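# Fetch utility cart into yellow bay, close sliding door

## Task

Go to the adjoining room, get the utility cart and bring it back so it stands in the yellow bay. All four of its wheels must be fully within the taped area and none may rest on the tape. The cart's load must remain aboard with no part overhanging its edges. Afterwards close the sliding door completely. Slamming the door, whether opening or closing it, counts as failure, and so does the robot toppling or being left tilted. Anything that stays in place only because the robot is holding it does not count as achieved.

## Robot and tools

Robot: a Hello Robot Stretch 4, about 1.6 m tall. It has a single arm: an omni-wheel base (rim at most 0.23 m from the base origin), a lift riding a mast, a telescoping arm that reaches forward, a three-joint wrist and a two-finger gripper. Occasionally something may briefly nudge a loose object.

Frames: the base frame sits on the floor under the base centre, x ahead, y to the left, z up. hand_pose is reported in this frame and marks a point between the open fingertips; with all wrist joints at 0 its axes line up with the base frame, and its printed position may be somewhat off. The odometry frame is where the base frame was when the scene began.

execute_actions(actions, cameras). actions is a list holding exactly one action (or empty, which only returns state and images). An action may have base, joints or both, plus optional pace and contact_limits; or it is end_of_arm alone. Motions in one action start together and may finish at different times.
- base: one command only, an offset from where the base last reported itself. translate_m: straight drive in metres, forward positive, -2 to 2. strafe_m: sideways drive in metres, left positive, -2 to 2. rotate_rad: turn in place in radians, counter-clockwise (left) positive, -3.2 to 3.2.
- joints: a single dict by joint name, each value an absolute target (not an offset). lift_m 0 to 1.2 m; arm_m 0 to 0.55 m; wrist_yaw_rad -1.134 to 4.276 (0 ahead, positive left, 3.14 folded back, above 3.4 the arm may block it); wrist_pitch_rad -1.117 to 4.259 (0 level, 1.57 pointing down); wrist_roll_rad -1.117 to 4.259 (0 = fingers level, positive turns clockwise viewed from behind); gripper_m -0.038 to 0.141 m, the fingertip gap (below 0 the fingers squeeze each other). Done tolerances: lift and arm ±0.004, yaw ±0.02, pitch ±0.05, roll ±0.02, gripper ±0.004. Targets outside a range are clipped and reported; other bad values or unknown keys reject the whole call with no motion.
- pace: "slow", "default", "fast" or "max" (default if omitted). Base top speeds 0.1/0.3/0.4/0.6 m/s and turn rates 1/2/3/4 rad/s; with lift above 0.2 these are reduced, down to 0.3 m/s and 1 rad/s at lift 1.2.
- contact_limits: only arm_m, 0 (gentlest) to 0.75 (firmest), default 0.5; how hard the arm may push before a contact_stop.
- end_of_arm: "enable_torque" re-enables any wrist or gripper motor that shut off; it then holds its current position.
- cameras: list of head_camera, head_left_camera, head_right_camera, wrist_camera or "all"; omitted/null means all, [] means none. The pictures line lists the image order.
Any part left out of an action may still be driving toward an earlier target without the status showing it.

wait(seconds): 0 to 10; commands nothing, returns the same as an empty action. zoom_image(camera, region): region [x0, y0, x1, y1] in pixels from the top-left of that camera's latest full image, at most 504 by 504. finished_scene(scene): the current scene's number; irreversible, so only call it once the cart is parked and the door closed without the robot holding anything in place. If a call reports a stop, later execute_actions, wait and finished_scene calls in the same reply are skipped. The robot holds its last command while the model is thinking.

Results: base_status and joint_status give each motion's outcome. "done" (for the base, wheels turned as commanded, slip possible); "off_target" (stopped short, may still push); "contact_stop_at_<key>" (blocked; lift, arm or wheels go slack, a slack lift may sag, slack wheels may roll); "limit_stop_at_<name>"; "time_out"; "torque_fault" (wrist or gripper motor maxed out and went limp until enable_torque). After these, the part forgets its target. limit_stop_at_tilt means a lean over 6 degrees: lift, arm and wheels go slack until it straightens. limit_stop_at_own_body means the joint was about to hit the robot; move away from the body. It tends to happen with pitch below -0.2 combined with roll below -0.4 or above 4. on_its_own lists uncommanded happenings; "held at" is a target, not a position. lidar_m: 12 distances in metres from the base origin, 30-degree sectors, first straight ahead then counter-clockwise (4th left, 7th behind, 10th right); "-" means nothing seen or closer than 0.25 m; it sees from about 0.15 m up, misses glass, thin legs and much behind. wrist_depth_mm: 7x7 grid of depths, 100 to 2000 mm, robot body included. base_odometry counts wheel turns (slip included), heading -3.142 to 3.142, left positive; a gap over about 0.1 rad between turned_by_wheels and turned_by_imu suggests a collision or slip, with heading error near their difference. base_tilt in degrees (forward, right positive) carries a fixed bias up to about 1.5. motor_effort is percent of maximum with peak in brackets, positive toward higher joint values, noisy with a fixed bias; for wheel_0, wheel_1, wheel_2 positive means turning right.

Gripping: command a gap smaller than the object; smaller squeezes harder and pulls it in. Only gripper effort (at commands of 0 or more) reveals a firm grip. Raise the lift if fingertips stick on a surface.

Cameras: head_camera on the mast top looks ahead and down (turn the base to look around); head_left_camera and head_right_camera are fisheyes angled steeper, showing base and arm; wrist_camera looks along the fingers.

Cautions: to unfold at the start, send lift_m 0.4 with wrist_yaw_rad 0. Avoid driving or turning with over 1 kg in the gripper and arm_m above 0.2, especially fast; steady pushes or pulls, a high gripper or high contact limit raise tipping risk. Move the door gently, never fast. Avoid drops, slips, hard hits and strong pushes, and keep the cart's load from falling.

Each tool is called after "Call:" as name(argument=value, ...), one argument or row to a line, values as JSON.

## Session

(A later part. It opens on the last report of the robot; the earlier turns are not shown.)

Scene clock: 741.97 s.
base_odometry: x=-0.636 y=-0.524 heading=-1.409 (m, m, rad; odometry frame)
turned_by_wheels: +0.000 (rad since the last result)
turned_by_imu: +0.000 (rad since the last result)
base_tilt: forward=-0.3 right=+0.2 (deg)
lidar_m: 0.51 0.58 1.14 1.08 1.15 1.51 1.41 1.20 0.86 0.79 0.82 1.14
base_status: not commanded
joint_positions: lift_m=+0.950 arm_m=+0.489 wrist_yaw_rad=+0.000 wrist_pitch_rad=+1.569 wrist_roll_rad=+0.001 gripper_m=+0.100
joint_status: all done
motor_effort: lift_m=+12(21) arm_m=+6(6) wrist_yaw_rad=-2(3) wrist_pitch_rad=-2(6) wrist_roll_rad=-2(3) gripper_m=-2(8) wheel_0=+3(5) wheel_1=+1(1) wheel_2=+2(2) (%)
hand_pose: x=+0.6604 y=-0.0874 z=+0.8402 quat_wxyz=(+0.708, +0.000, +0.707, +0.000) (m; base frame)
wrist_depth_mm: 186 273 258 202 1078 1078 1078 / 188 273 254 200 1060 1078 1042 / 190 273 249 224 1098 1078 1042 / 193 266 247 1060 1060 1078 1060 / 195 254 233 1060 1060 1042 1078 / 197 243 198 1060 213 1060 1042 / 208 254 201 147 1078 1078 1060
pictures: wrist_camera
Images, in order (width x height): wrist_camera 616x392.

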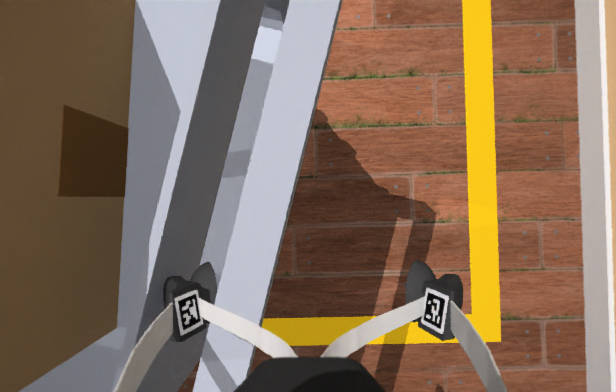

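Call:
execute_actions(
  actions=[
    {"joints":{"lift_m":0.925},"pace":"slow"},
  ],
  cameras=[],
)

Call:
execute_actions(
  actions=[
    {"joints":{"gripper_m":0.02}},
  ],
  cameras=["wrist_camera"],
)

Call:
execute_actions(
  actions=[
    {"base":{"strafe_m":-0.2},"pace":"slow"},
  ],
  cameras=["wrist_camera","head_right_camera","head_left_camera"],
)

Scene clock: 748.40 s.
base_odometry: x=-0.636 y=-0.524 heading=-1.409 (m, m, rad; odometry frame)
turned_by_wheels: +0.000 (rad since the last result)
turned_by_imu: -0.001 (rad since the last result)
base_tilt: forward=-0.3 right=+0.3 (deg)
lidar_m: 0.51 0.59 1.14 1.10 1.14 1.49 1.41 1.22 0.85 0.79 0.83 1.14
base_status: not commanded
joint_positions: lift_m=+0.926 arm_m=+0.489 wrist_yaw_rad=+0.000 wrist_pitch_rad=+1.570 wrist_roll_rad=+0.000 gripper_m=+0.100
joint_status: all done
motor_effort: lift_m=+9(13) arm_m=+6(6) wrist_yaw_rad=-2(2) wrist_pitch_rad=-1(4) wrist_roll_rad=-1(2) gripper_m=-1(4) wheel_0=+2(3) wheel_1=+1(1) wheel_2=+2(3) (%)
hand_pose: x=+0.6601 y=-0.0874 z=+0.8155 quat_wxyz=(+0.707, +0.000, +0.707, +0.000) (m; base frame)
wrist_depth_mm: 187 250 220 178 1025 1042 1042 / 189 251 226 179 1042 1042 1060 / 190 248 225 1060 1060 1042 1060 / 192 238 227 1042 1060 1042 1025 / 196 220 179 1025 1060 1042 1042 / 197 186 178 1060 213 1042 1042 / 200 182 178 147 1060 1025 1025
pictures: none
No camera images: the call's "cameras" was empty. Leave "cameras" out to get every camera's image.

Scene clock: 750.03 s.
base_odometry: x=-0.636 y=-0.524 heading=-1.408 (m, m, rad; odometry frame)
turned_by_wheels: +0.000 (rad since the last result)
turned_by_imu: +0.000 (rad since the last result)
base_tilt: forward=-0.4 right=+0.2 (deg)
lidar_m: 0.52 0.58 1.15 1.08 1.15 1.48 1.40 1.20 0.85 0.78 0.82 1.13
base_status: not commanded
joint_positions: lift_m=+0.925 arm_m=+0.489 wrist_yaw_rad=+0.000 wrist_pitch_rad=+1.569 wrist_roll_rad=+0.000 gripper_m=+0.020
joint_status: all done
motor_effort: lift_m=+13(13) arm_m=+5(6) wrist_yaw_rad=-2(2) wrist_pitch_rad=+3(2) wrist_roll_rad=-2(1) gripper_m=-7(3) wheel_0=+4(4) wheel_1=+1(1) wheel_2=+3(4) (%)
hand_pose: x=+0.6604 y=-0.0874 z=+0.8151 quat_wxyz=(+0.708, +0.000, +0.707, +0.000) (m; base frame)
wrist_depth_mm: 146 213 247 484 1042 1042 1042 / 146 216 247 496 1042 1042 1008 / 148 217 248 496 1060 1060 1025 / 149 220 246 175 1042 1060 1025 / 150 222 247 175 1025 1042 1042 / 151 224 186 175 193 1060 1008 / 152 188 347 146 1042 1025 1042
pictures: wrist_camera
Images, in order (width x height): wrist_camera 616x392.

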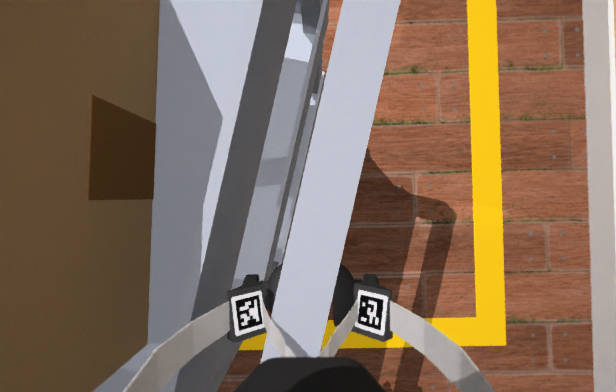

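Scene clock: 753.17 s.
base_odometry: x=-0.833 y=-0.556 heading=-1.408 (m, m, rad; odometry frame)
turned_by_wheels: +0.001 (rad since the last result)
turned_by_imu: +0.002 (rad since the last result)
base_tilt: forward=-0.3 right=+0.2 (deg)
lidar_m: 0.50 0.55 0.83 1.31 1.36 1.49 1.38 0.89 0.61 0.59 0.60 0.84
base_status: done
joint_positions: lift_m=+0.925 arm_m=+0.489 wrist_yaw_rad=+0.000 wrist_pitch_rad=+1.570 wrist_roll_rad=+0.000 gripper_m=+0.020
joint_status: not commanded
motor_effort: lift_m=+13(14) arm_m=+6(6) wrist_yaw_rad=-3(3) wrist_pitch_rad=+2(5) wrist_roll_rad=-1(1) gripper_m=-5(7) wheel_0=+5(13) wheel_1=-1(9) wheel_2=+5(4) (%)
hand_pose: x=+0.6603 y=-0.0874 z=+0.8151 quat_wxyz=(+0.708, +0.000, +0.707, +0.000) (m; base frame)
wrist_depth_mm: 175 248 238 174 1042 1025 820 / 170 248 248 175 1060 1025 820 / 167 247 234 175 1060 1025 831 / 163 241 245 175 1060 1042 842 / 161 235 229 174 1042 1025 831 / 157 228 186 175 192 1008 831 / 154 189 239 146 1025 1042 854
pictures: head_left_camera, head_right_camera, wrist_camera
Images, in order (width x height): head_left_camera 420x672, head_right_camera 420x672, wrist_camera 616x392.

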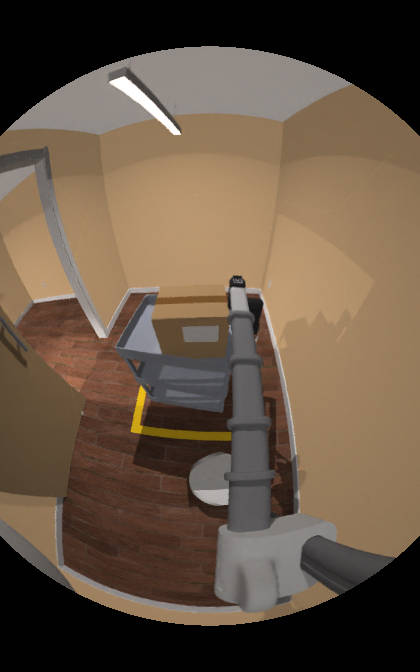

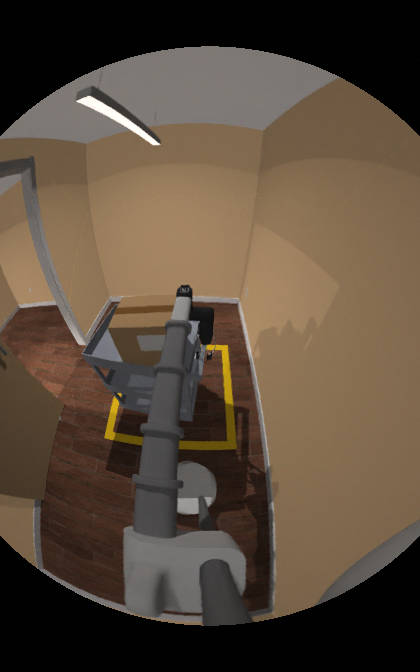

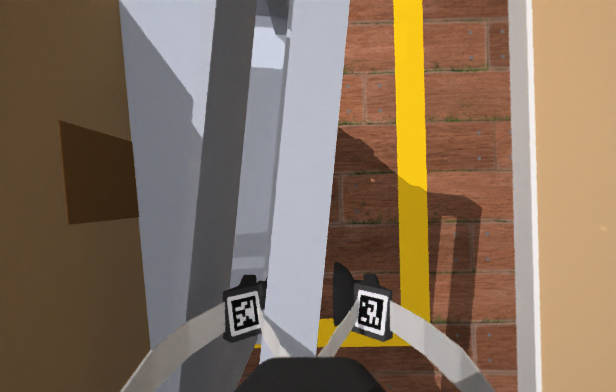

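Call:
execute_actions(
  actions=[
    {"base":{"strafe_m":-0.15},"pace":"slow"},
  ],
  cameras=[],
)

Call:
execute_actions(
  actions=[
    {"joints":{"arm_m":0.41},"pace":"slow"},
  ],
)

Scene clock: 770.53 s.
base_odometry: x=-0.981 y=-0.581 heading=-1.407 (m, m, rad; odometry frame)
turned_by_wheels: +0.001 (rad since the last result)
turned_by_imu: +0.001 (rad since the last result)
base_tilt: forward=-0.4 right=+0.2 (deg)
lidar_m: 0.50 0.51 0.75 1.45 1.50 1.49 1.39 0.68 0.49 0.45 0.48 0.65
base_status: done
joint_positions: lift_m=+0.925 arm_m=+0.489 wrist_yaw_rad=+0.000 wrist_pitch_rad=+1.570 wrist_roll_rad=+0.000 gripper_m=+0.020
joint_status: not commanded
motor_effort: lift_m=+13(13) arm_m=+5(6) wrist_yaw_rad=-3(2) wrist_pitch_rad=+2(3) wrist_roll_rad=-1(0) gripper_m=-8(9) wheel_0=+5(14) wheel_1=-1(6) wheel_2=+4(4) (%)
hand_pose: x=+0.6603 y=-0.0874 z=+0.8151 quat_wxyz=(+0.708, +0.000, +0.707, +0.000) (m; base frame)
wrist_depth_mm: 196 248 238 175 1042 878 591 / 187 247 236 175 1060 878 591 / 180 247 237 175 1042 891 597 / 173 246 236 174 1042 891 591 / 166 241 235 175 1042 904 597 / 160 228 186 175 193 891 609 / 154 190 220 146 1060 798 603
pictures: none
No camera images: the call's "cameras" was empty. Leave "cameras" out to get every camera's image.

Scene clock: 772.60 s.
base_odometry: x=-0.981 y=-0.581 heading=-1.407 (m, m, rad; odometry frame)
turned_by_wheels: +0.000 (rad since the last result)
turned_by_imu: -0.001 (rad since the last result)
base_tilt: forward=-0.4 right=+0.3 (deg)
lidar_m: 0.50 0.52 0.75 1.45 1.50 1.48 1.39 0.69 0.47 0.45 0.47 0.66
base_status: not commanded
joint_positions: lift_m=+0.925 arm_m=+0.411 wrist_yaw_rad=+0.000 wrist_pitch_rad=+1.569 wrist_roll_rad=+0.000 gripper_m=+0.020
joint_status: all done
motor_effort: lift_m=+13(13) arm_m=-6(6) wrist_yaw_rad=-3(3) wrist_pitch_rad=+1(2) wrist_roll_rad=-1(1) gripper_m=-4(6) wheel_0=+5(5) wheel_1=-1(1) wheel_2=+4(4) (%)
hand_pose: x=+0.5825 y=-0.0874 z=+0.8151 quat_wxyz=(+0.708, +0.000, +0.707, +0.000) (m; base frame)
wrist_depth_mm: 173 247 236 175 1025 891 591 / 165 248 236 176 1060 891 591 / 158 238 236 176 1078 904 603 / 152 224 235 174 1042 917 603 / 146 231 235 175 1025 917 609 / 249 248 186 175 192 917 609 / 249 238 201 146 1025 798 609
pictures: head_camera, head_left_camera, head_right_camera, wrist_camera
Images, in order (width x height): head_camera 420x560, head_left_camera 420x672, head_right_camera 420x672, wrist_camera 616x392.

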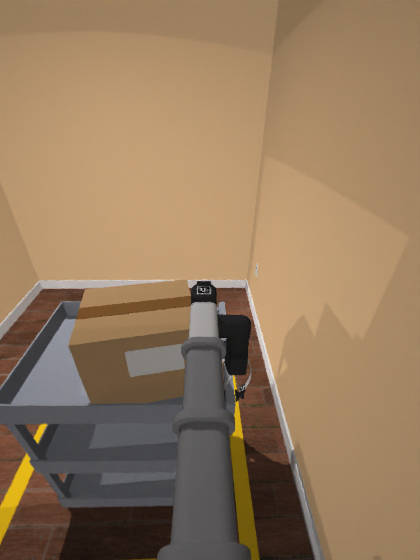

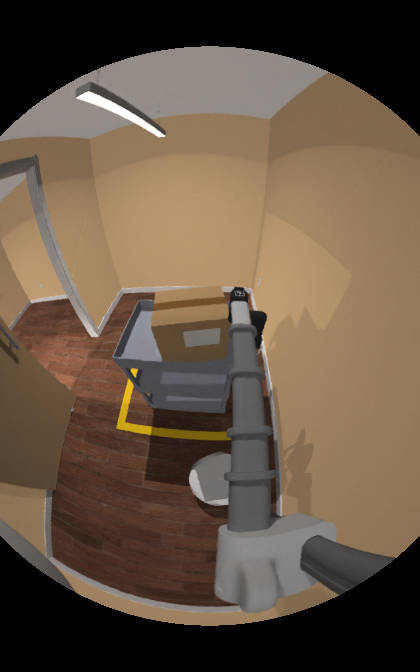

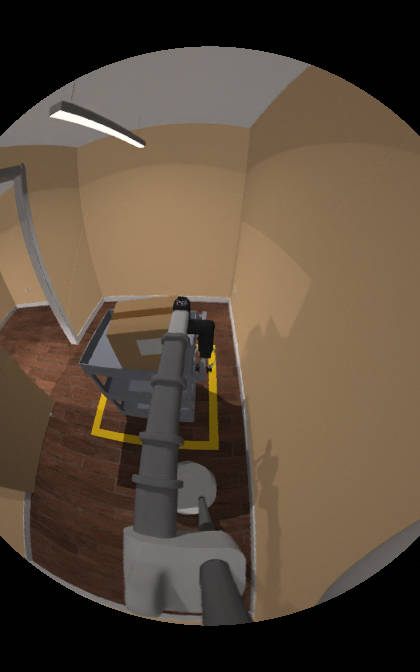

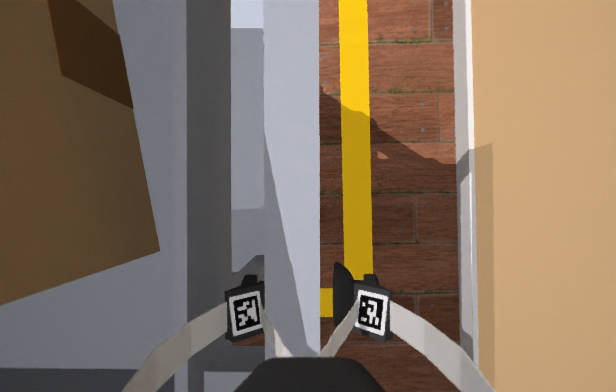

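Call:
execute_actions(
  actions=[
    {"joints":{"gripper_m":0.06}},
  ],
  cameras=[],
)

Call:
execute_actions(
  actions=[
    {"joints":{"lift_m":1.15}},
  ],
  cameras=["wrist_camera"],
)

Call:
execute_actions(
  actions=[
    {"joints":{"arm_m":0.55}},
  ],
  cameras=["wrist_camera"],
)

Scene clock: 786.00 s.
base_odometry: x=-0.981 y=-0.581 heading=-1.407 (m, m, rad; odometry frame)
turned_by_wheels: +0.000 (rad since the last result)
turned_by_imu: -0.002 (rad since the last result)
base_tilt: forward=-0.4 right=+0.2 (deg)
lidar_m: 0.49 0.52 0.72 1.45 1.51 1.48 1.37 0.70 0.47 0.44 0.47 0.63
base_status: not commanded
joint_positions: lift_m=+0.925 arm_m=+0.411 wrist_yaw_rad=+0.000 wrist_pitch_rad=+1.570 wrist_roll_rad=+0.000 gripper_m=+0.060
joint_status: all done
motor_effort: lift_m=+13(13) arm_m=-6(6) wrist_yaw_rad=-3(3) wrist_pitch_rad=+3(3) wrist_roll_rad=-2(1) gripper_m=-6(7) wheel_0=+2(5) wheel_1=-1(1) wheel_2=+3(4) (%)
hand_pose: x=+0.5824 y=-0.0874 z=+0.8151 quat_wxyz=(+0.708, +0.000, +0.707, +0.000) (m; base frame)
wrist_depth_mm: 177 247 220 175 1025 854 585 / 169 241 247 175 1060 878 585 / 162 229 248 175 1078 891 597 / 154 214 246 175 1042 891 591 / 149 219 225 175 1042 904 603 / 249 249 191 175 193 878 597 / 248 238 200 147 1042 741 603
pictures: none
No camera images: the call's "cameras" was empty. Leave "cameras" out to get every camera's image.

Scene clock: 788.00 s.
base_odometry: x=-0.981 y=-0.581 heading=-1.407 (m, m, rad; odometry frame)
turned_by_wheels: +0.000 (rad since the last result)
turned_by_imu: -0.001 (rad since the last result)
base_tilt: forward=-0.4 right=+0.3 (deg)
lidar_m: 0.50 0.53 0.72 1.45 1.49 1.46 1.40 0.70 0.47 0.43 0.48 0.66
base_status: not commanded
joint_positions: lift_m=+1.150 arm_m=+0.411 wrist_yaw_rad=+0.000 wrist_pitch_rad=+1.570 wrist_roll_rad=+0.000 gripper_m=+0.060
joint_status: all done
motor_effort: lift_m=+22(26) arm_m=-6(6) wrist_yaw_rad=-3(3) wrist_pitch_rad=+1(2) wrist_roll_rad=-2(0) gripper_m=-5(3) wheel_0=+2(2) wheel_1=-1(1) wheel_2=+3(3) (%)
hand_pose: x=+0.5823 y=-0.0874 z=+1.0394 quat_wxyz=(+0.708, +0.000, +0.707, +0.000) (m; base frame)
wrist_depth_mm: 193 279 477 759 1255 866 585 / 194 259 477 798 1308 891 591 / 195 244 427 809 1281 891 591 / 194 228 402 809 1281 891 597 / 194 236 473 759 1308 891 597 / 484 469 196 1281 192 891 603 / 1281 1308 1281 144 1281 732 603
pictures: wrist_camera
Images, in order (width x height): wrist_camera 616x392.

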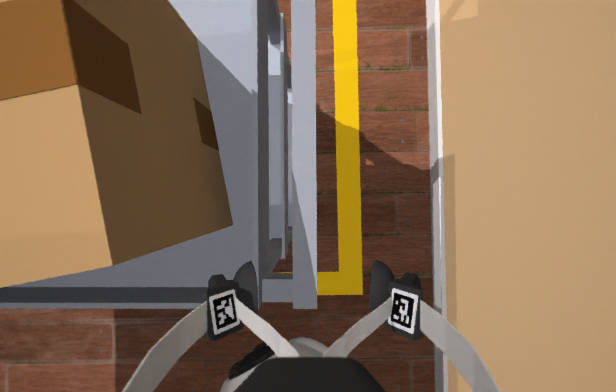

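Scene clock: 789.47 s.
base_odometry: x=-0.981 y=-0.581 heading=-1.407 (m, m, rad; odometry frame)
turned_by_wheels: +0.000 (rad since the last result)
turned_by_imu: +0.000 (rad since the last result)
base_tilt: forward=-0.4 right=+0.1 (deg)
lidar_m: 0.49 0.52 0.75 1.44 1.50 1.48 1.42 0.70 0.48 0.45 0.48 0.66
base_status: not commanded
joint_positions: lift_m=+1.150 arm_m=+0.546 wrist_yaw_rad=+0.000 wrist_pitch_rad=+1.570 wrist_roll_rad=+0.000 gripper_m=+0.060
joint_status: all done
joint sent to its limit — the command would take arm_m past its upper limit, so that joint was sent only as far as its limit.
motor_effort: lift_m=+22(22) arm_m=+6(7) wrist_yaw_rad=-2(3) wrist_pitch_rad=-1(1) wrist_roll_rad=-2(1) gripper_m=-4(3) wheel_0=+2(2) wheel_1=-1(1) wheel_2=+3(3) (%)
hand_pose: x=+0.7175 y=-0.0874 z=+1.0394 quat_wxyz=(+0.707, +0.000, +0.707, +0.000) (m; base frame)
wrist_depth_mm: 459 466 466 1281 1255 854 585 / 484 477 473 1308 1308 866 585 / 200 306 477 798 1281 878 591 / 195 283 473 798 1308 878 597 / 194 266 427 798 1281 891 591 / 193 249 196 798 193 891 597 / 194 216 402 143 1281 732 597
pictures: wrist_camera
Images, in order (width x height): wrist_camera 616x392.

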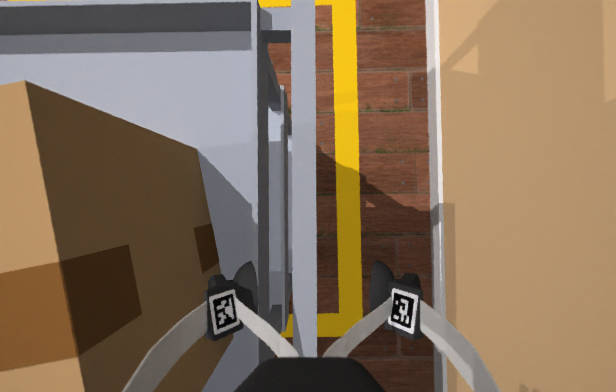

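Call:
execute_actions(
  actions=[
    {"joints":{"arm_m":0.0}},
  ],
  cameras=[],
)

Call:
execute_actions(
  actions=[
    {"base":{"translate_m":-0.6},"joints":{"lift_m":0.85,"wrist_pitch_rad":0,"gripper_m":0.1}},
  ],
  cameras=[],
)

Call:
execute_actions(
  actions=[
    {"base":{"strafe_m":1.0},"joints":{"wrist_yaw_rad":0.5}},
  ],
)

Scene clock: 823.07 s.
base_odometry: x=-0.981 y=-0.581 heading=-1.407 (m, m, rad; odometry frame)
turned_by_wheels: +0.000 (rad since the last result)
turned_by_imu: -0.002 (rad since the last result)
base_tilt: forward=-0.3 right=+0.2 (deg)
lidar_m: 0.46 0.53 0.72 1.44 1.52 1.47 1.40 0.69 0.49 0.45 0.48 0.66
base_status: not commanded
joint_positions: lift_m=+1.150 arm_m=+0.001 wrist_yaw_rad=+0.000 wrist_pitch_rad=+1.570 wrist_roll_rad=+0.000 gripper_m=+0.060
joint_status: all done
motor_effort: lift_m=+22(22) arm_m=-6(6) wrist_yaw_rad=-2(3) wrist_pitch_rad=-2(2) wrist_roll_rad=-1(0) gripper_m=-5(1) wheel_0=+2(2) wheel_1=-1(1) wheel_2=+3(3) (%)
hand_pose: x=+0.1721 y=-0.0874 z=+1.0394 quat_wxyz=(+0.707, +0.000, +0.707, +0.000) (m; base frame)
wrist_depth_mm: 809 809 809 1281 1281 878 597 / 1308 1118 1138 1281 1281 904 597 / 1308 1281 1308 1281 1281 904 603 / 1308 1308 1308 1308 1308 917 615 / 1308 1255 1281 1060 1308 904 609 / 1281 1308 195 1060 193 931 621 / 1308 1308 1308 143 1255 750 615
pictures: none
No camera images: the call's "cameras" was empty. Leave "cameras" out to get every camera's image.

Scene clock: 826.53 s.
base_odometry: x=-1.078 y=+0.011 heading=-1.408 (m, m, rad; odometry frame)
turned_by_wheels: +0.000 (rad since the last result)
turned_by_imu: +0.000 (rad since the last result)
base_tilt: forward=-0.4 right=+0.2 (deg)
lidar_m: 1.10 1.13 1.50 1.44 1.21 0.87 0.80 0.71 0.48 0.45 0.48 0.68
base_status: done
joint_positions: lift_m=+0.850 arm_m=+0.001 wrist_yaw_rad=+0.000 wrist_pitch_rad=+0.003 wrist_roll_rad=+0.000 gripper_m=+0.100
joint_status: all done
motor_effort: lift_m=+14(23) arm_m=-6(6) wrist_yaw_rad=-2(3) wrist_pitch_rad=-5(9) wrist_roll_rad=-1(1) gripper_m=-2(3) wheel_0=-1(5) wheel_1=-1(8) wheel_2=+0(10) (%)
hand_pose: x=+0.4604 y=-0.0874 z=+1.0277 quat_wxyz=(+1.000, +0.000, +0.001, +0.000) (m; base frame)
wrist_depth_mm: - - - - 1808 891 597 / - - - - 1756 878 603 / - - - - 1808 878 603 / - - - - 1756 904 597 / - 1366 976 - 1708 878 603 / 917 904 197 - 213 759 603 / - 1281 1366 144 1576 768 591
pictures: none
No camera images: the call's "cameras" was empty. Leave "cameras" out to get every camera's image.

Scene clock: 831.20 s.
base_odometry: x=-0.092 y=+0.174 heading=-1.408 (m, m, rad; odometry frame)
turned_by_wheels: +0.000 (rad since the last result)
turned_by_imu: -0.006 (rad since the last result)
base_tilt: forward=-0.4 right=+0.2 (deg)
lidar_m: 1.61 0.68 0.45 0.43 0.53 0.75 0.83 0.87 1.15 1.45 1.53 1.19
base_status: done
joint_positions: lift_m=+0.850 arm_m=+0.001 wrist_yaw_rad=+0.500 wrist_pitch_rad=+0.003 wrist_roll_rad=+0.000 gripper_m=+0.100
joint_status: all done
motor_effort: lift_m=+14(14) arm_m=-6(6) wrist_yaw_rad=-2(3) wrist_pitch_rad=-9(10) wrist_roll_rad=-1(1) gripper_m=-1(3) wheel_0=+1(9) wheel_1=+0(9) wheel_2=+0(1) (%)
hand_pose: x=+0.4670 y=+0.0616 z=+1.0277 quat_wxyz=(+0.969, +0.000, +0.001, +0.247) (m; base frame)
wrist_depth_mm: 496 603 809 - - - - / 492 615 778 - - - - / 492 609 778 1863 - - - / 496 609 788 1921 - - - / 496 609 788 1808 1983 - - / 492 591 197 - 213 - - / 492 574 788 145 - - -
pictures: head_camera, head_left_camera, head_right_camera, wrist_camera
Images, in order (width x height): head_camera 420x560, head_left_camera 420x672, head_right_camera 420x672, wrist_camera 616x392.

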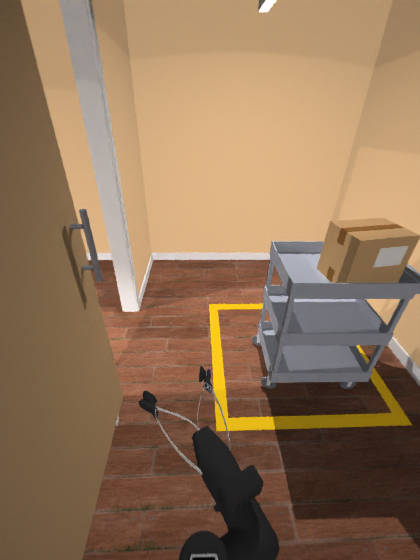

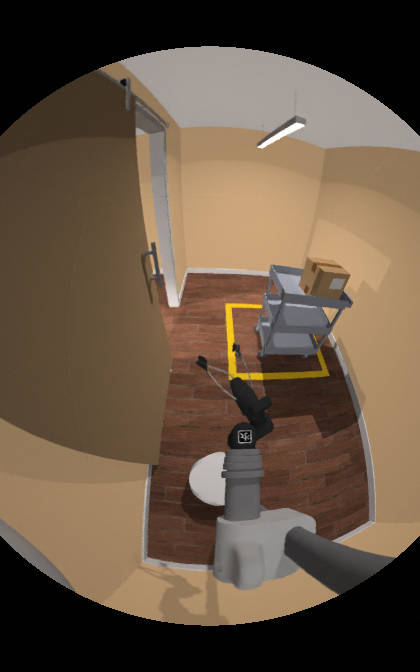

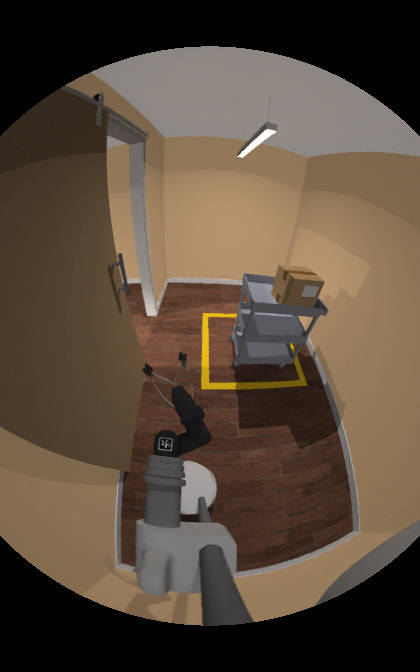

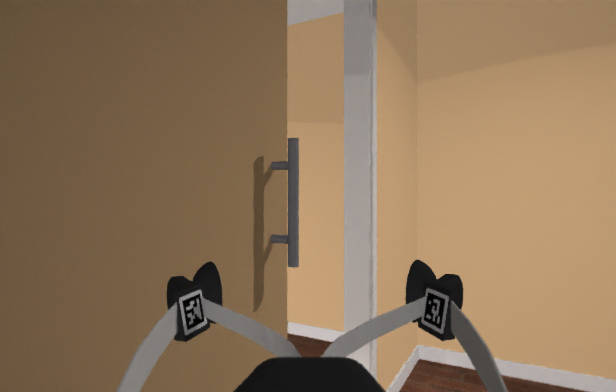

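Call:
execute_actions(
  actions=[
    {"base":{"translate_m":0.3},"pace":"slow"},
  ],
  cameras=["head_left_camera","wrist_camera"],
)

Scene clock: 850.67 s.
base_odometry: x=-0.043 y=-0.122 heading=-1.408 (m, m, rad; odometry frame)
turned_by_wheels: +0.000 (rad since the last result)
turned_by_imu: -0.003 (rad since the last result)
base_tilt: forward=-0.4 right=+0.3 (deg)
lidar_m: 2.29 0.68 0.47 0.43 0.46 0.76 1.13 1.17 1.53 1.44 1.15 0.91
base_status: done
joint_positions: lift_m=+0.850 arm_m=+0.001 wrist_yaw_rad=+0.500 wrist_pitch_rad=+0.003 wrist_roll_rad=+0.000 gripper_m=+0.100
joint_status: not commanded
motor_effort: lift_m=+14(14) arm_m=-6(6) wrist_yaw_rad=-2(2) wrist_pitch_rad=-7(7) wrist_roll_rad=-1(1) gripper_m=-2(2) wheel_0=+2(4) wheel_1=+3(8) wheel_2=-2(7) (%)
hand_pose: x=+0.4670 y=+0.0616 z=+1.0277 quat_wxyz=(+0.969, +0.000, +0.001, +0.247) (m; base frame)
wrist_depth_mm: 504 609 - - - - 1983 / 500 609 - - - - - / 500 621 - - - - 1983 / 504 615 - - - - - / 504 615 - - - - 1921 / 504 597 197 - 212 - 1983 / 504 585 - 145 - - -
pictures: head_left_camera, wrist_camera
Images, in order (width x height): head_left_camera 420x672, wrist_camera 616x392.

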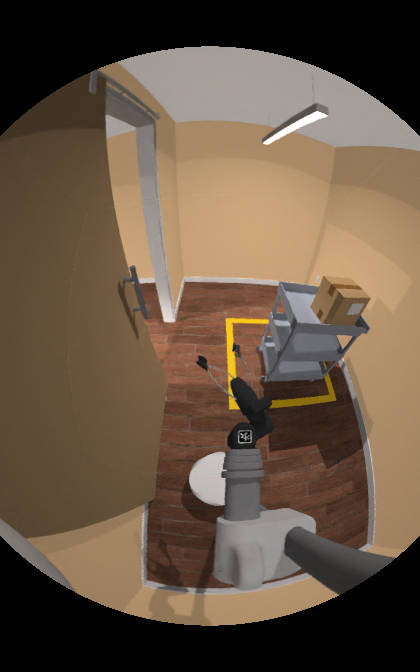

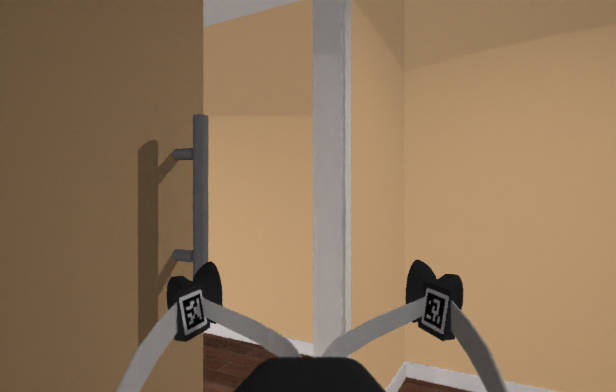

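Call:
execute_actions(
  actions=[
    {"joints":{"wrist_yaw_rad":1.57,"arm_m":0.3,"gripper_m":0.14}},
  ],
  cameras=["head_left_camera","wrist_camera"],
)

Scene clock: 881.23 s.
base_odometry: x=-0.043 y=-0.122 heading=-1.408 (m, m, rad; odometry frame)
turned_by_wheels: +0.000 (rad since the last result)
turned_by_imu: -0.002 (rad since the last result)
base_tilt: forward=-0.5 right=+0.2 (deg)
lidar_m: 2.30 0.67 0.47 0.44 0.45 0.72 1.12 1.18 1.51 1.42 1.19 0.91
base_status: not commanded
joint_positions: lift_m=+0.850 arm_m=+0.299 wrist_yaw_rad=+1.570 wrist_pitch_rad=+0.003 wrist_roll_rad=+0.000 gripper_m=+0.140
joint_status: all done
motor_effort: lift_m=+14(14) arm_m=+6(7) wrist_yaw_rad=-2(6) wrist_pitch_rad=-6(8) wrist_roll_rad=+0(1) gripper_m=-1(1) wheel_0=+2(2) wheel_1=+3(3) wheel_2=-3(3) (%)
hand_pose: x=+0.5575 y=+0.2884 z=+1.0277 quat_wxyz=(+0.707, -0.001, +0.001, +0.707) (m; base frame)
wrist_depth_mm: 433 430 427 433 430 427 - / 430 433 430 433 433 436 - / 430 430 433 433 430 436 - / 433 430 430 433 430 430 - / 430 430 427 430 436 436 - / 427 208 430 427 433 198 - / 430 430 427 144 427 433 -
pictures: head_left_camera, wrist_camera
Images, in order (width x height): head_left_camera 420x672, wrist_camera 616x392.

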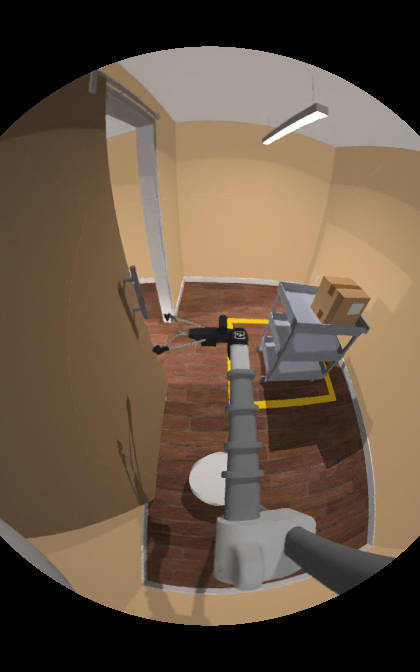

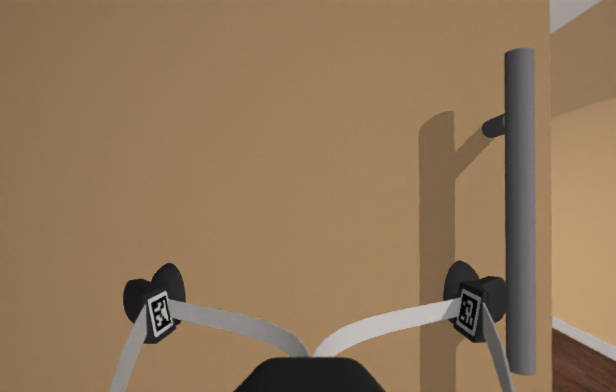

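Call:
execute_actions(
  actions=[
    {"joints":{"arm_m":0.5}},
  ],
  cameras=["wrist_camera"],
)

Call:
execute_actions(
  actions=[
    {"base":{"strafe_m":0.07},"pace":"slow"},
  ],
  cameras=["wrist_camera","head_left_camera"],
)

Scene clock: 890.83 s.
base_odometry: x=-0.043 y=-0.122 heading=-1.408 (m, m, rad; odometry frame)
turned_by_wheels: +0.000 (rad since the last result)
turned_by_imu: -0.001 (rad since the last result)
base_tilt: forward=-0.4 right=+0.2 (deg)
lidar_m: 2.27 0.68 0.48 0.45 0.48 0.75 1.12 1.17 1.53 1.45 1.18 0.92
base_status: not commanded
joint_positions: lift_m=+0.850 arm_m=+0.499 wrist_yaw_rad=+1.570 wrist_pitch_rad=+0.003 wrist_roll_rad=+0.000 gripper_m=+0.140
joint_status: all done
motor_effort: lift_m=+14(14) arm_m=+6(7) wrist_yaw_rad=-2(2) wrist_pitch_rad=-8(7) wrist_roll_rad=-1(0) gripper_m=-1(0) wheel_0=+2(2) wheel_1=+3(3) wheel_2=-3(3) (%)
hand_pose: x=+0.7575 y=+0.2884 z=+1.0277 quat_wxyz=(+0.707, -0.001, +0.001, +0.707) (m; base frame)
wrist_depth_mm: 436 439 436 433 - - - / 430 436 439 439 - - - / 433 433 436 433 - - - / 427 433 433 436 - - - / 433 436 436 436 - - - / 433 207 439 433 439 198 - / 433 433 433 145 - - -
pictures: wrist_camera
Images, in order (width x height): wrist_camera 616x392.

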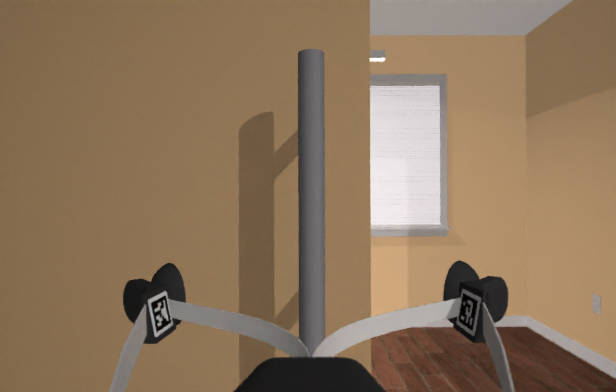

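Scene clock: 892.67 s.
base_odometry: x=+0.026 y=-0.111 heading=-1.407 (m, m, rad; odometry frame)
turned_by_wheels: +0.000 (rad since the last result)
turned_by_imu: -0.001 (rad since the last result)
base_tilt: forward=-0.3 right=+0.1 (deg)
lidar_m: 1.99 0.60 0.40 0.36 0.38 0.65 1.12 1.19 1.58 1.51 1.16 0.95
base_status: done
joint_positions: lift_m=+0.850 arm_m=+0.499 wrist_yaw_rad=+1.570 wrist_pitch_rad=+0.003 wrist_roll_rad=+0.000 gripper_m=+0.140
joint_status: not commanded
motor_effort: lift_m=+14(15) arm_m=+6(6) wrist_yaw_rad=-2(2) wrist_pitch_rad=-8(9) wrist_roll_rad=+0(0) gripper_m=+0(1) wheel_0=+0(5) wheel_1=+2(5) wheel_2=+0(2) (%)
hand_pose: x=+0.7575 y=+0.2884 z=+1.0277 quat_wxyz=(+0.707, -0.001, +0.001, +0.707) (m; base frame)
wrist_depth_mm: 362 364 362 364 - - - / 362 364 366 366 - - - / 362 364 366 366 - - - / 366 364 368 366 - - - / 364 364 366 364 - - - / 364 207 366 304 366 200 - / 364 362 368 144 - - -
pictures: head_left_camera, wrist_camera
Images, in order (width x height): head_left_camera 420x672, wrist_camera 616x392.

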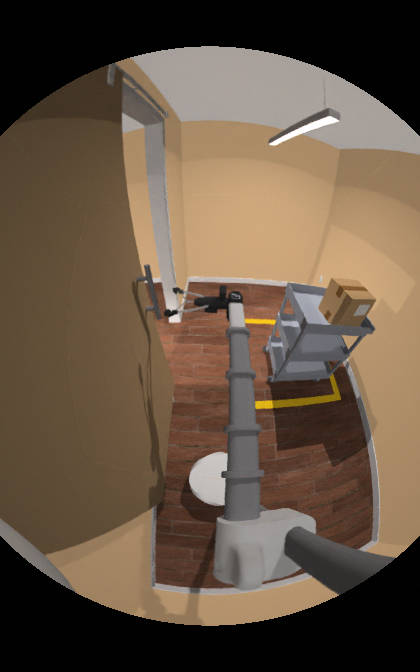

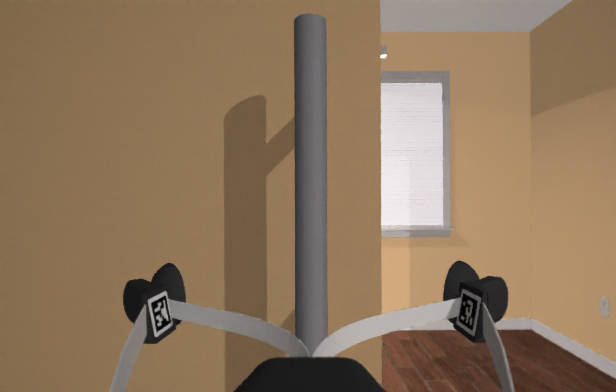

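Call:
execute_actions(
  actions=[
    {"base":{"translate_m":0.3},"joints":{"arm_m":0.2},"pace":"slow"},
  ],
  cameras=["wrist_camera"],
)

Call:
execute_actions(
  actions=[
    {"base":{"strafe_m":0.07},"pace":"slow"},
  ],
  cameras=["wrist_camera","head_left_camera"],
)

Scene clock: 906.03 s.
base_odometry: x=+0.075 y=-0.407 heading=-1.407 (m, m, rad; odometry frame)
turned_by_wheels: +0.000 (rad since the last result)
turned_by_imu: -0.003 (rad since the last result)
base_tilt: forward=-0.3 right=+0.3 (deg)
lidar_m: 2.02 0.55 0.42 0.38 0.40 0.57 1.43 1.50 1.61 1.49 0.75 0.70
base_status: done
joint_positions: lift_m=+0.850 arm_m=+0.201 wrist_yaw_rad=+1.570 wrist_pitch_rad=+0.003 wrist_roll_rad=+0.000 gripper_m=+0.140
joint_status: all done
motor_effort: lift_m=+15(14) arm_m=-6(5) wrist_yaw_rad=-2(2) wrist_pitch_rad=-8(8) wrist_roll_rad=-1(0) gripper_m=-2(0) wheel_0=+1(5) wheel_1=+3(6) wheel_2=-2(7) (%)
hand_pose: x=+0.4597 y=+0.2884 z=+1.0277 quat_wxyz=(+0.707, -0.001, +0.001, +0.707) (m; base frame)
wrist_depth_mm: 366 364 364 364 - - - / 364 364 366 366 - - - / 364 364 364 366 - - - / 362 364 366 364 - - - / 364 366 370 366 - - - / 366 208 368 303 368 199 - / 362 366 366 144 - - -
pictures: wrist_camera
Images, in order (width x height): wrist_camera 616x392.

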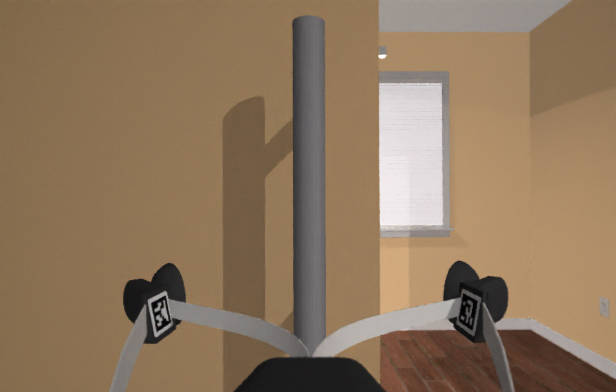

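Scene clock: 907.87 s.
base_odometry: x=+0.144 y=-0.395 heading=-1.407 (m, m, rad; odometry frame)
turned_by_wheels: +0.000 (rad since the last result)
turned_by_imu: -0.001 (rad since the last result)
base_tilt: forward=-0.3 right=+0.2 (deg)
lidar_m: 1.72 0.47 0.33 0.30 0.32 0.47 1.42 1.46 1.68 1.58 0.73 0.75
base_status: done
joint_positions: lift_m=+0.850 arm_m=+0.201 wrist_yaw_rad=+1.570 wrist_pitch_rad=+0.003 wrist_roll_rad=+0.000 gripper_m=+0.140
joint_status: not commanded
motor_effort: lift_m=+15(14) arm_m=-6(6) wrist_yaw_rad=-2(2) wrist_pitch_rad=-8(7) wrist_roll_rad=-2(1) gripper_m=+3(2) wheel_0=-1(5) wheel_1=+2(5) wheel_2=+0(1) (%)
hand_pose: x=+0.4596 y=+0.2884 z=+1.0277 quat_wxyz=(+0.707, -0.001, +0.001, +0.707) (m; base frame)
wrist_depth_mm: 294 296 296 294 - - - / 294 291 294 297 - - - / 294 294 296 296 - - - / 293 293 294 296 - - - / 294 296 294 296 - - - / 293 207 297 227 296 199 - / 294 294 294 145 - - -
pictures: head_left_camera, wrist_camera
Images, in order (width x height): head_left_camera 420x672, wrist_camera 616x392.

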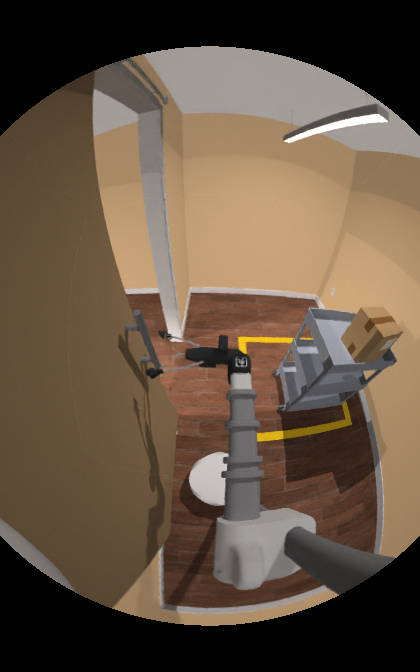

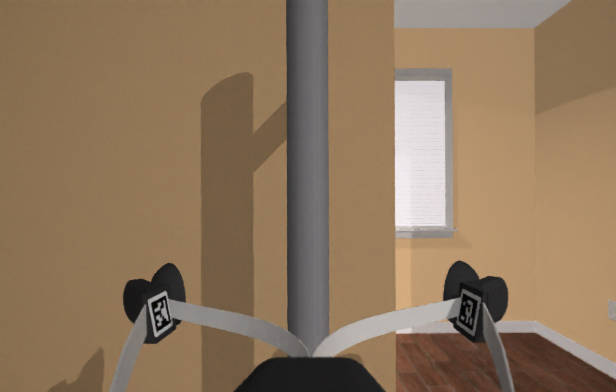

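Call:
execute_actions(
  actions=[
    {"base":{"strafe_m":0.03},"joints":{"gripper_m":0.06},"pace":"slow"},
  ],
  cameras=[],
)

Call:
execute_actions(
  actions=[
    {"joints":{"gripper_m":0.0}},
  ],
  cameras=["wrist_camera"],
)

Call:
execute_actions(
  actions=[
    {"base":{"translate_m":0.15},"pace":"slow"},
  ],
  cameras=["wrist_camera","head_left_camera"],
)

Scene clock: 918.30 s.
base_odometry: x=+0.173 y=-0.391 heading=-1.407 (m, m, rad; odometry frame)
turned_by_wheels: +0.000 (rad since the last result)
turned_by_imu: -0.002 (rad since the last result)
base_tilt: forward=-0.4 right=+0.2 (deg)
lidar_m: 1.60 0.44 0.28 0.28 0.30 0.41 1.34 1.47 1.70 1.61 0.76 0.81
base_status: done
joint_positions: lift_m=+0.850 arm_m=+0.201 wrist_yaw_rad=+1.570 wrist_pitch_rad=+0.003 wrist_roll_rad=+0.000 gripper_m=+0.060
joint_status: all done
motor_effort: lift_m=+14(14) arm_m=-6(6) wrist_yaw_rad=-2(2) wrist_pitch_rad=-9(8) wrist_roll_rad=+0(0) gripper_m=-4(1) wheel_0=-1(6) wheel_1=+2(9) wheel_2=+0(1) (%)
hand_pose: x=+0.4596 y=+0.2884 z=+1.0277 quat_wxyz=(+0.707, -0.001, +0.001, +0.707) (m; base frame)
wrist_depth_mm: 265 265 265 204 266 - - / 264 264 265 205 266 - - / 264 265 265 206 266 - - / 264 266 265 265 264 - - / 265 266 266 266 267 - - / 264 265 196 265 193 - - / 264 263 265 143 266 - -
pictures: none
No camera images: the call's "cameras" was empty. Leave "cameras" out to get every camera's image.

Scene clock: 919.70 s.
base_odometry: x=+0.174 y=-0.390 heading=-1.406 (m, m, rad; odometry frame)
turned_by_wheels: +0.001 (rad since the last result)
turned_by_imu: +0.001 (rad since the last result)
base_tilt: forward=-0.4 right=+0.2 (deg)
lidar_m: 1.60 0.43 0.30 0.28 0.29 0.44 1.38 1.50 1.69 1.61 0.76 0.81
base_status: not commanded
joint_positions: lift_m=+0.850 arm_m=+0.201 wrist_yaw_rad=+1.574 wrist_pitch_rad=+0.003 wrist_roll_rad=+0.000 gripper_m=+0.001
joint_status: all done
on_its_own: wrist_yaw_rad is at rest, and its effort (-15) is outside its rest range (-13 to +13)
motor_effort: lift_m=+15(14) arm_m=-5(6) wrist_yaw_rad=-15(15) wrist_pitch_rad=-8(7) wrist_roll_rad=+0(1) gripper_m=-21(21) wheel_0=+9(9) wheel_1=+2(2) wheel_2=+4(4) (%)
hand_pose: x=+0.4582 y=+0.2888 z=+1.0277 quat_wxyz=(+0.706, -0.001, +0.001, +0.708) (m; base frame)
wrist_depth_mm: 262 260 259 193 260 - - / 260 260 260 194 258 - - / 262 259 258 193 259 - - / 260 259 258 193 258 - - / 259 259 258 191 257 - - / 259 257 188 191 186 - - / 259 259 258 158 257 - -
pictures: wrist_camera
Images, in order (width x height): wrist_camera 616x392.

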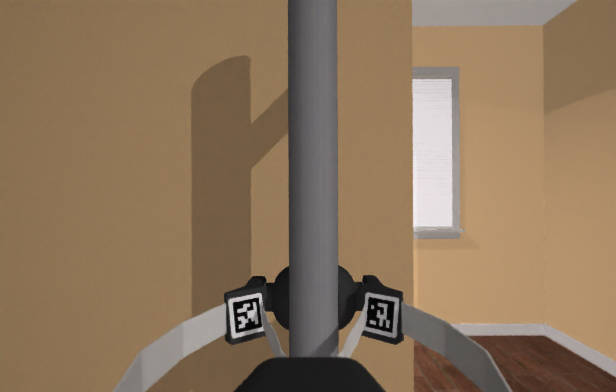

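Scene clock: 922.47 s.
base_odometry: x=+0.199 y=-0.538 heading=-1.405 (m, m, rad; odometry frame)
turned_by_wheels: +0.001 (rad since the last result)
turned_by_imu: +0.017 (rad since the last result)
base_tilt: forward=-0.3 right=+0.2 (deg)
lidar_m: 1.48 0.43 0.29 0.27 0.28 0.45 1.43 1.65 1.69 1.62 0.67 0.83
base_status: done
joint_positions: lift_m=+0.850 arm_m=+0.200 wrist_yaw_rad=+1.572 wrist_pitch_rad=+0.003 wrist_roll_rad=+0.000 gripper_m=+0.000
joint_status: not commanded
motor_effort: lift_m=+14(14) arm_m=+1(5) wrist_yaw_rad=-7(96) wrist_pitch_rad=-6(8) wrist_roll_rad=-1(1) gripper_m=-15(22) wheel_0=+6(25) wheel_1=+3(19) wheel_2=+0(9) (%)
hand_pose: x=+0.4577 y=+0.2886 z=+1.0278 quat_wxyz=(+0.707, -0.001, +0.001, +0.708) (m; base frame)
wrist_depth_mm: 252 252 253 182 249 - - / 253 252 250 182 249 - - / 252 250 249 182 248 - - / 251 251 250 182 247 - - / 252 250 249 181 247 - - / 251 250 195 181 183 - - / 251 249 248 151 247 - -
pictures: head_left_camera, wrist_camera
Images, in order (width x height): head_left_camera 420x672, wrist_camera 616x392.

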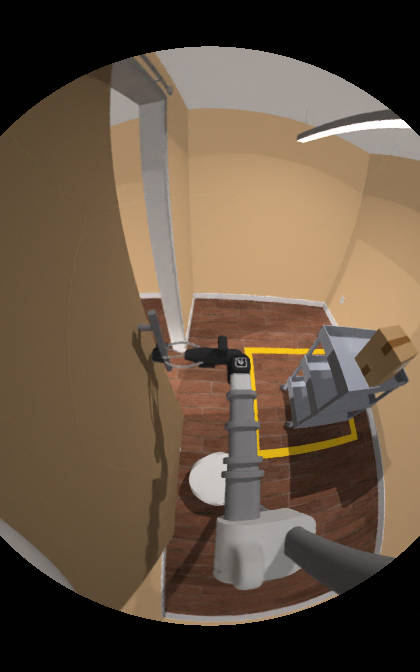

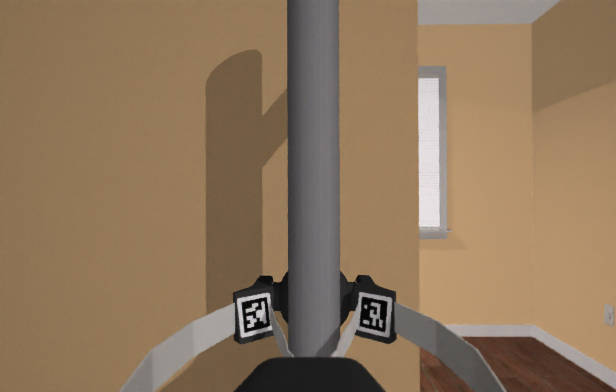

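Call:
execute_actions(
  actions=[
    {"joints":{"arm_m":0.5},"base":{"rotate_rad":-0.02},"pace":"slow"},
  ],
  cameras=["wrist_camera","head_left_camera"],
)

Scene clock: 931.87 s.
torque_fault: wrist_yaw_rad switched itself off since the last result.
base_odometry: x=+0.199 y=-0.538 heading=-1.424 (m, m, rad; odometry frame)
turned_by_wheels: -0.018 (rad since the last result)
turned_by_imu: +0.046 (rad since the last result)
base_tilt: forward=-0.4 right=+0.2 (deg)
lidar_m: 1.23 0.40 0.27 0.27 0.27 0.45 1.59 1.70 1.67 1.15 0.67 0.92
base_status: done
joint_positions: lift_m=+0.850 arm_m=+0.499 wrist_yaw_rad=+2.472 wrist_pitch_rad=+0.003 wrist_roll_rad=+0.000 gripper_m=+0.000
joint_status: all done
on_its_own: wrist_yaw_rad is off since a torque_fault, until you send "end_of_arm": "enable_torque" (your +1.570 is given up)
motor_effort: lift_m=+14(14) arm_m=+7(15) wrist_yaw_rad=-2(100) wrist_pitch_rad=-9(9) wrist_roll_rad=+0(0) gripper_m=-9(25) wheel_0=+10(35) wheel_1=+4(12) wheel_2=+6(12) (%)
hand_pose: x=+0.4976 y=+0.2475 z=+1.0276 quat_wxyz=(+0.328, -0.001, +0.001, +0.945) (m; base frame)
wrist_depth_mm: 1921 854 439 181 215 178 - / 1921 854 436 181 211 178 - / 1921 854 439 181 223 178 - / 1983 854 439 181 220 178 - / 1921 842 436 180 221 177 - / 1863 842 404 180 188 178 - / 1921 842 382 162 207 168 -
pictures: head_left_camera, wrist_camera
Images, in order (width x height): head_left_camera 420x672, wrist_camera 616x392.

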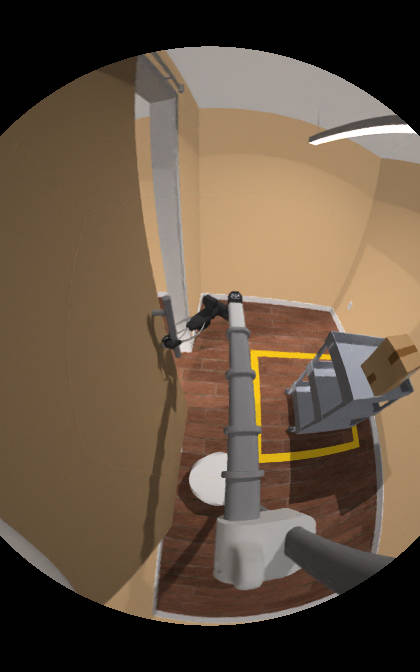

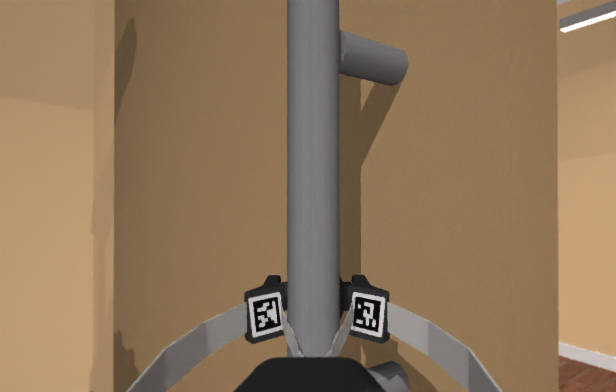

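Call:
execute_actions(
  actions=[
    {"base":{"rotate_rad":-0.08},"joints":{"arm_m":0.3},"pace":"slow"},
  ],
  cameras=[],
)

Call:
execute_actions(
  actions=[
    {"base":{"translate_m":0.35},"pace":"slow"},
  ],
  cameras=["wrist_camera","head_left_camera"],
)

Scene clock: 947.37 s.
base_odometry: x=+0.198 y=-0.538 heading=-1.505 (m, m, rad; odometry frame)
turned_by_wheels: -0.082 (rad since the last result)
turned_by_imu: -0.044 (rad since the last result)
base_tilt: forward=-0.4 right=+0.2 (deg)
lidar_m: 1.39 0.41 0.29 0.27 0.29 0.41 1.43 1.68 1.72 1.29 0.68 0.86
base_status: done
joint_positions: lift_m=+0.850 arm_m=+0.301 wrist_yaw_rad=+1.804 wrist_pitch_rad=+0.002 wrist_roll_rad=+0.000 gripper_m=+0.000
joint_status: all done
on_its_own: wrist_yaw_rad is off since a torque_fault, until you send "end_of_arm": "enable_torque" (your +1.570 is given up)
motor_effort: lift_m=+15(14) arm_m=-6(8) wrist_yaw_rad=-2(2) wrist_pitch_rad=-6(12) wrist_roll_rad=-1(1) gripper_m=-8(25) wheel_0=-11(34) wheel_1=-4(25) wheel_2=-4(19) (%)
hand_pose: x=+0.4905 y=+0.3009 z=+1.0280 quat_wxyz=(+0.620, -0.001, +0.001, +0.784) (m; base frame)
wrist_depth_mm: 282 263 248 165 220 - - / 282 263 246 165 220 - - / 281 264 248 166 218 - - / 281 263 248 166 219 - - / 283 264 249 166 219 - - / 281 263 189 166 180 - - / 281 255 246 158 217 213 -
pictures: none
No camera images: the call's "cameras" was empty. Leave "cameras" out to get every camera's image.

Scene clock: 952.17 s.
base_odometry: x=+0.222 y=-0.887 heading=-1.503 (m, m, rad; odometry frame)
turned_by_wheels: +0.002 (rad since the last result)
turned_by_imu: +0.028 (rad since the last result)
base_tilt: forward=-0.4 right=+0.2 (deg)
lidar_m: 1.21 0.36 0.27 0.25 0.26 0.40 1.62 2.06 1.71 0.58 0.64 1.80
base_status: done
joint_positions: lift_m=+0.850 arm_m=+0.300 wrist_yaw_rad=+2.519 wrist_pitch_rad=+0.003 wrist_roll_rad=+0.000 gripper_m=+0.000
joint_status: not commanded
on_its_own: wrist_yaw_rad is off since a torque_fault, until you send "end_of_arm": "enable_torque" (your +1.570 is given up)
motor_effort: lift_m=+14(14) arm_m=+2(6) wrist_yaw_rad=-2(2) wrist_pitch_rad=-9(11) wrist_roll_rad=-1(2) gripper_m=-14(29) wheel_0=+14(36) wheel_1=+8(14) wheel_2=+1(17) (%)
hand_pose: x=+0.2872 y=+0.2393 z=+1.0275 quat_wxyz=(+0.306, -0.002, +0.001, +0.952) (m; base frame)
wrist_depth_mm: - 1060 473 183 217 178 - / - 1060 469 183 209 178 - / - 1042 469 183 224 178 - / - 1042 473 182 224 178 - / - 1060 473 182 224 177 - / - 1008 436 182 188 177 - / - 1008 404 157 208 167 -
pictures: head_left_camera, wrist_camera
Images, in order (width x height): head_left_camera 420x672, wrist_camera 616x392.

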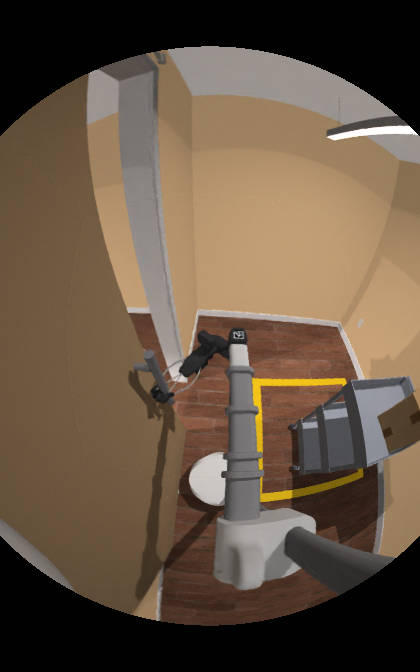

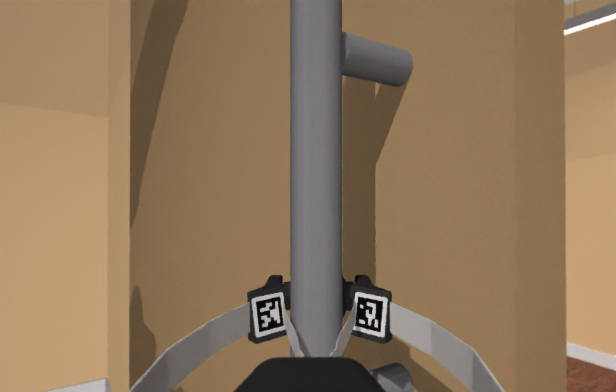

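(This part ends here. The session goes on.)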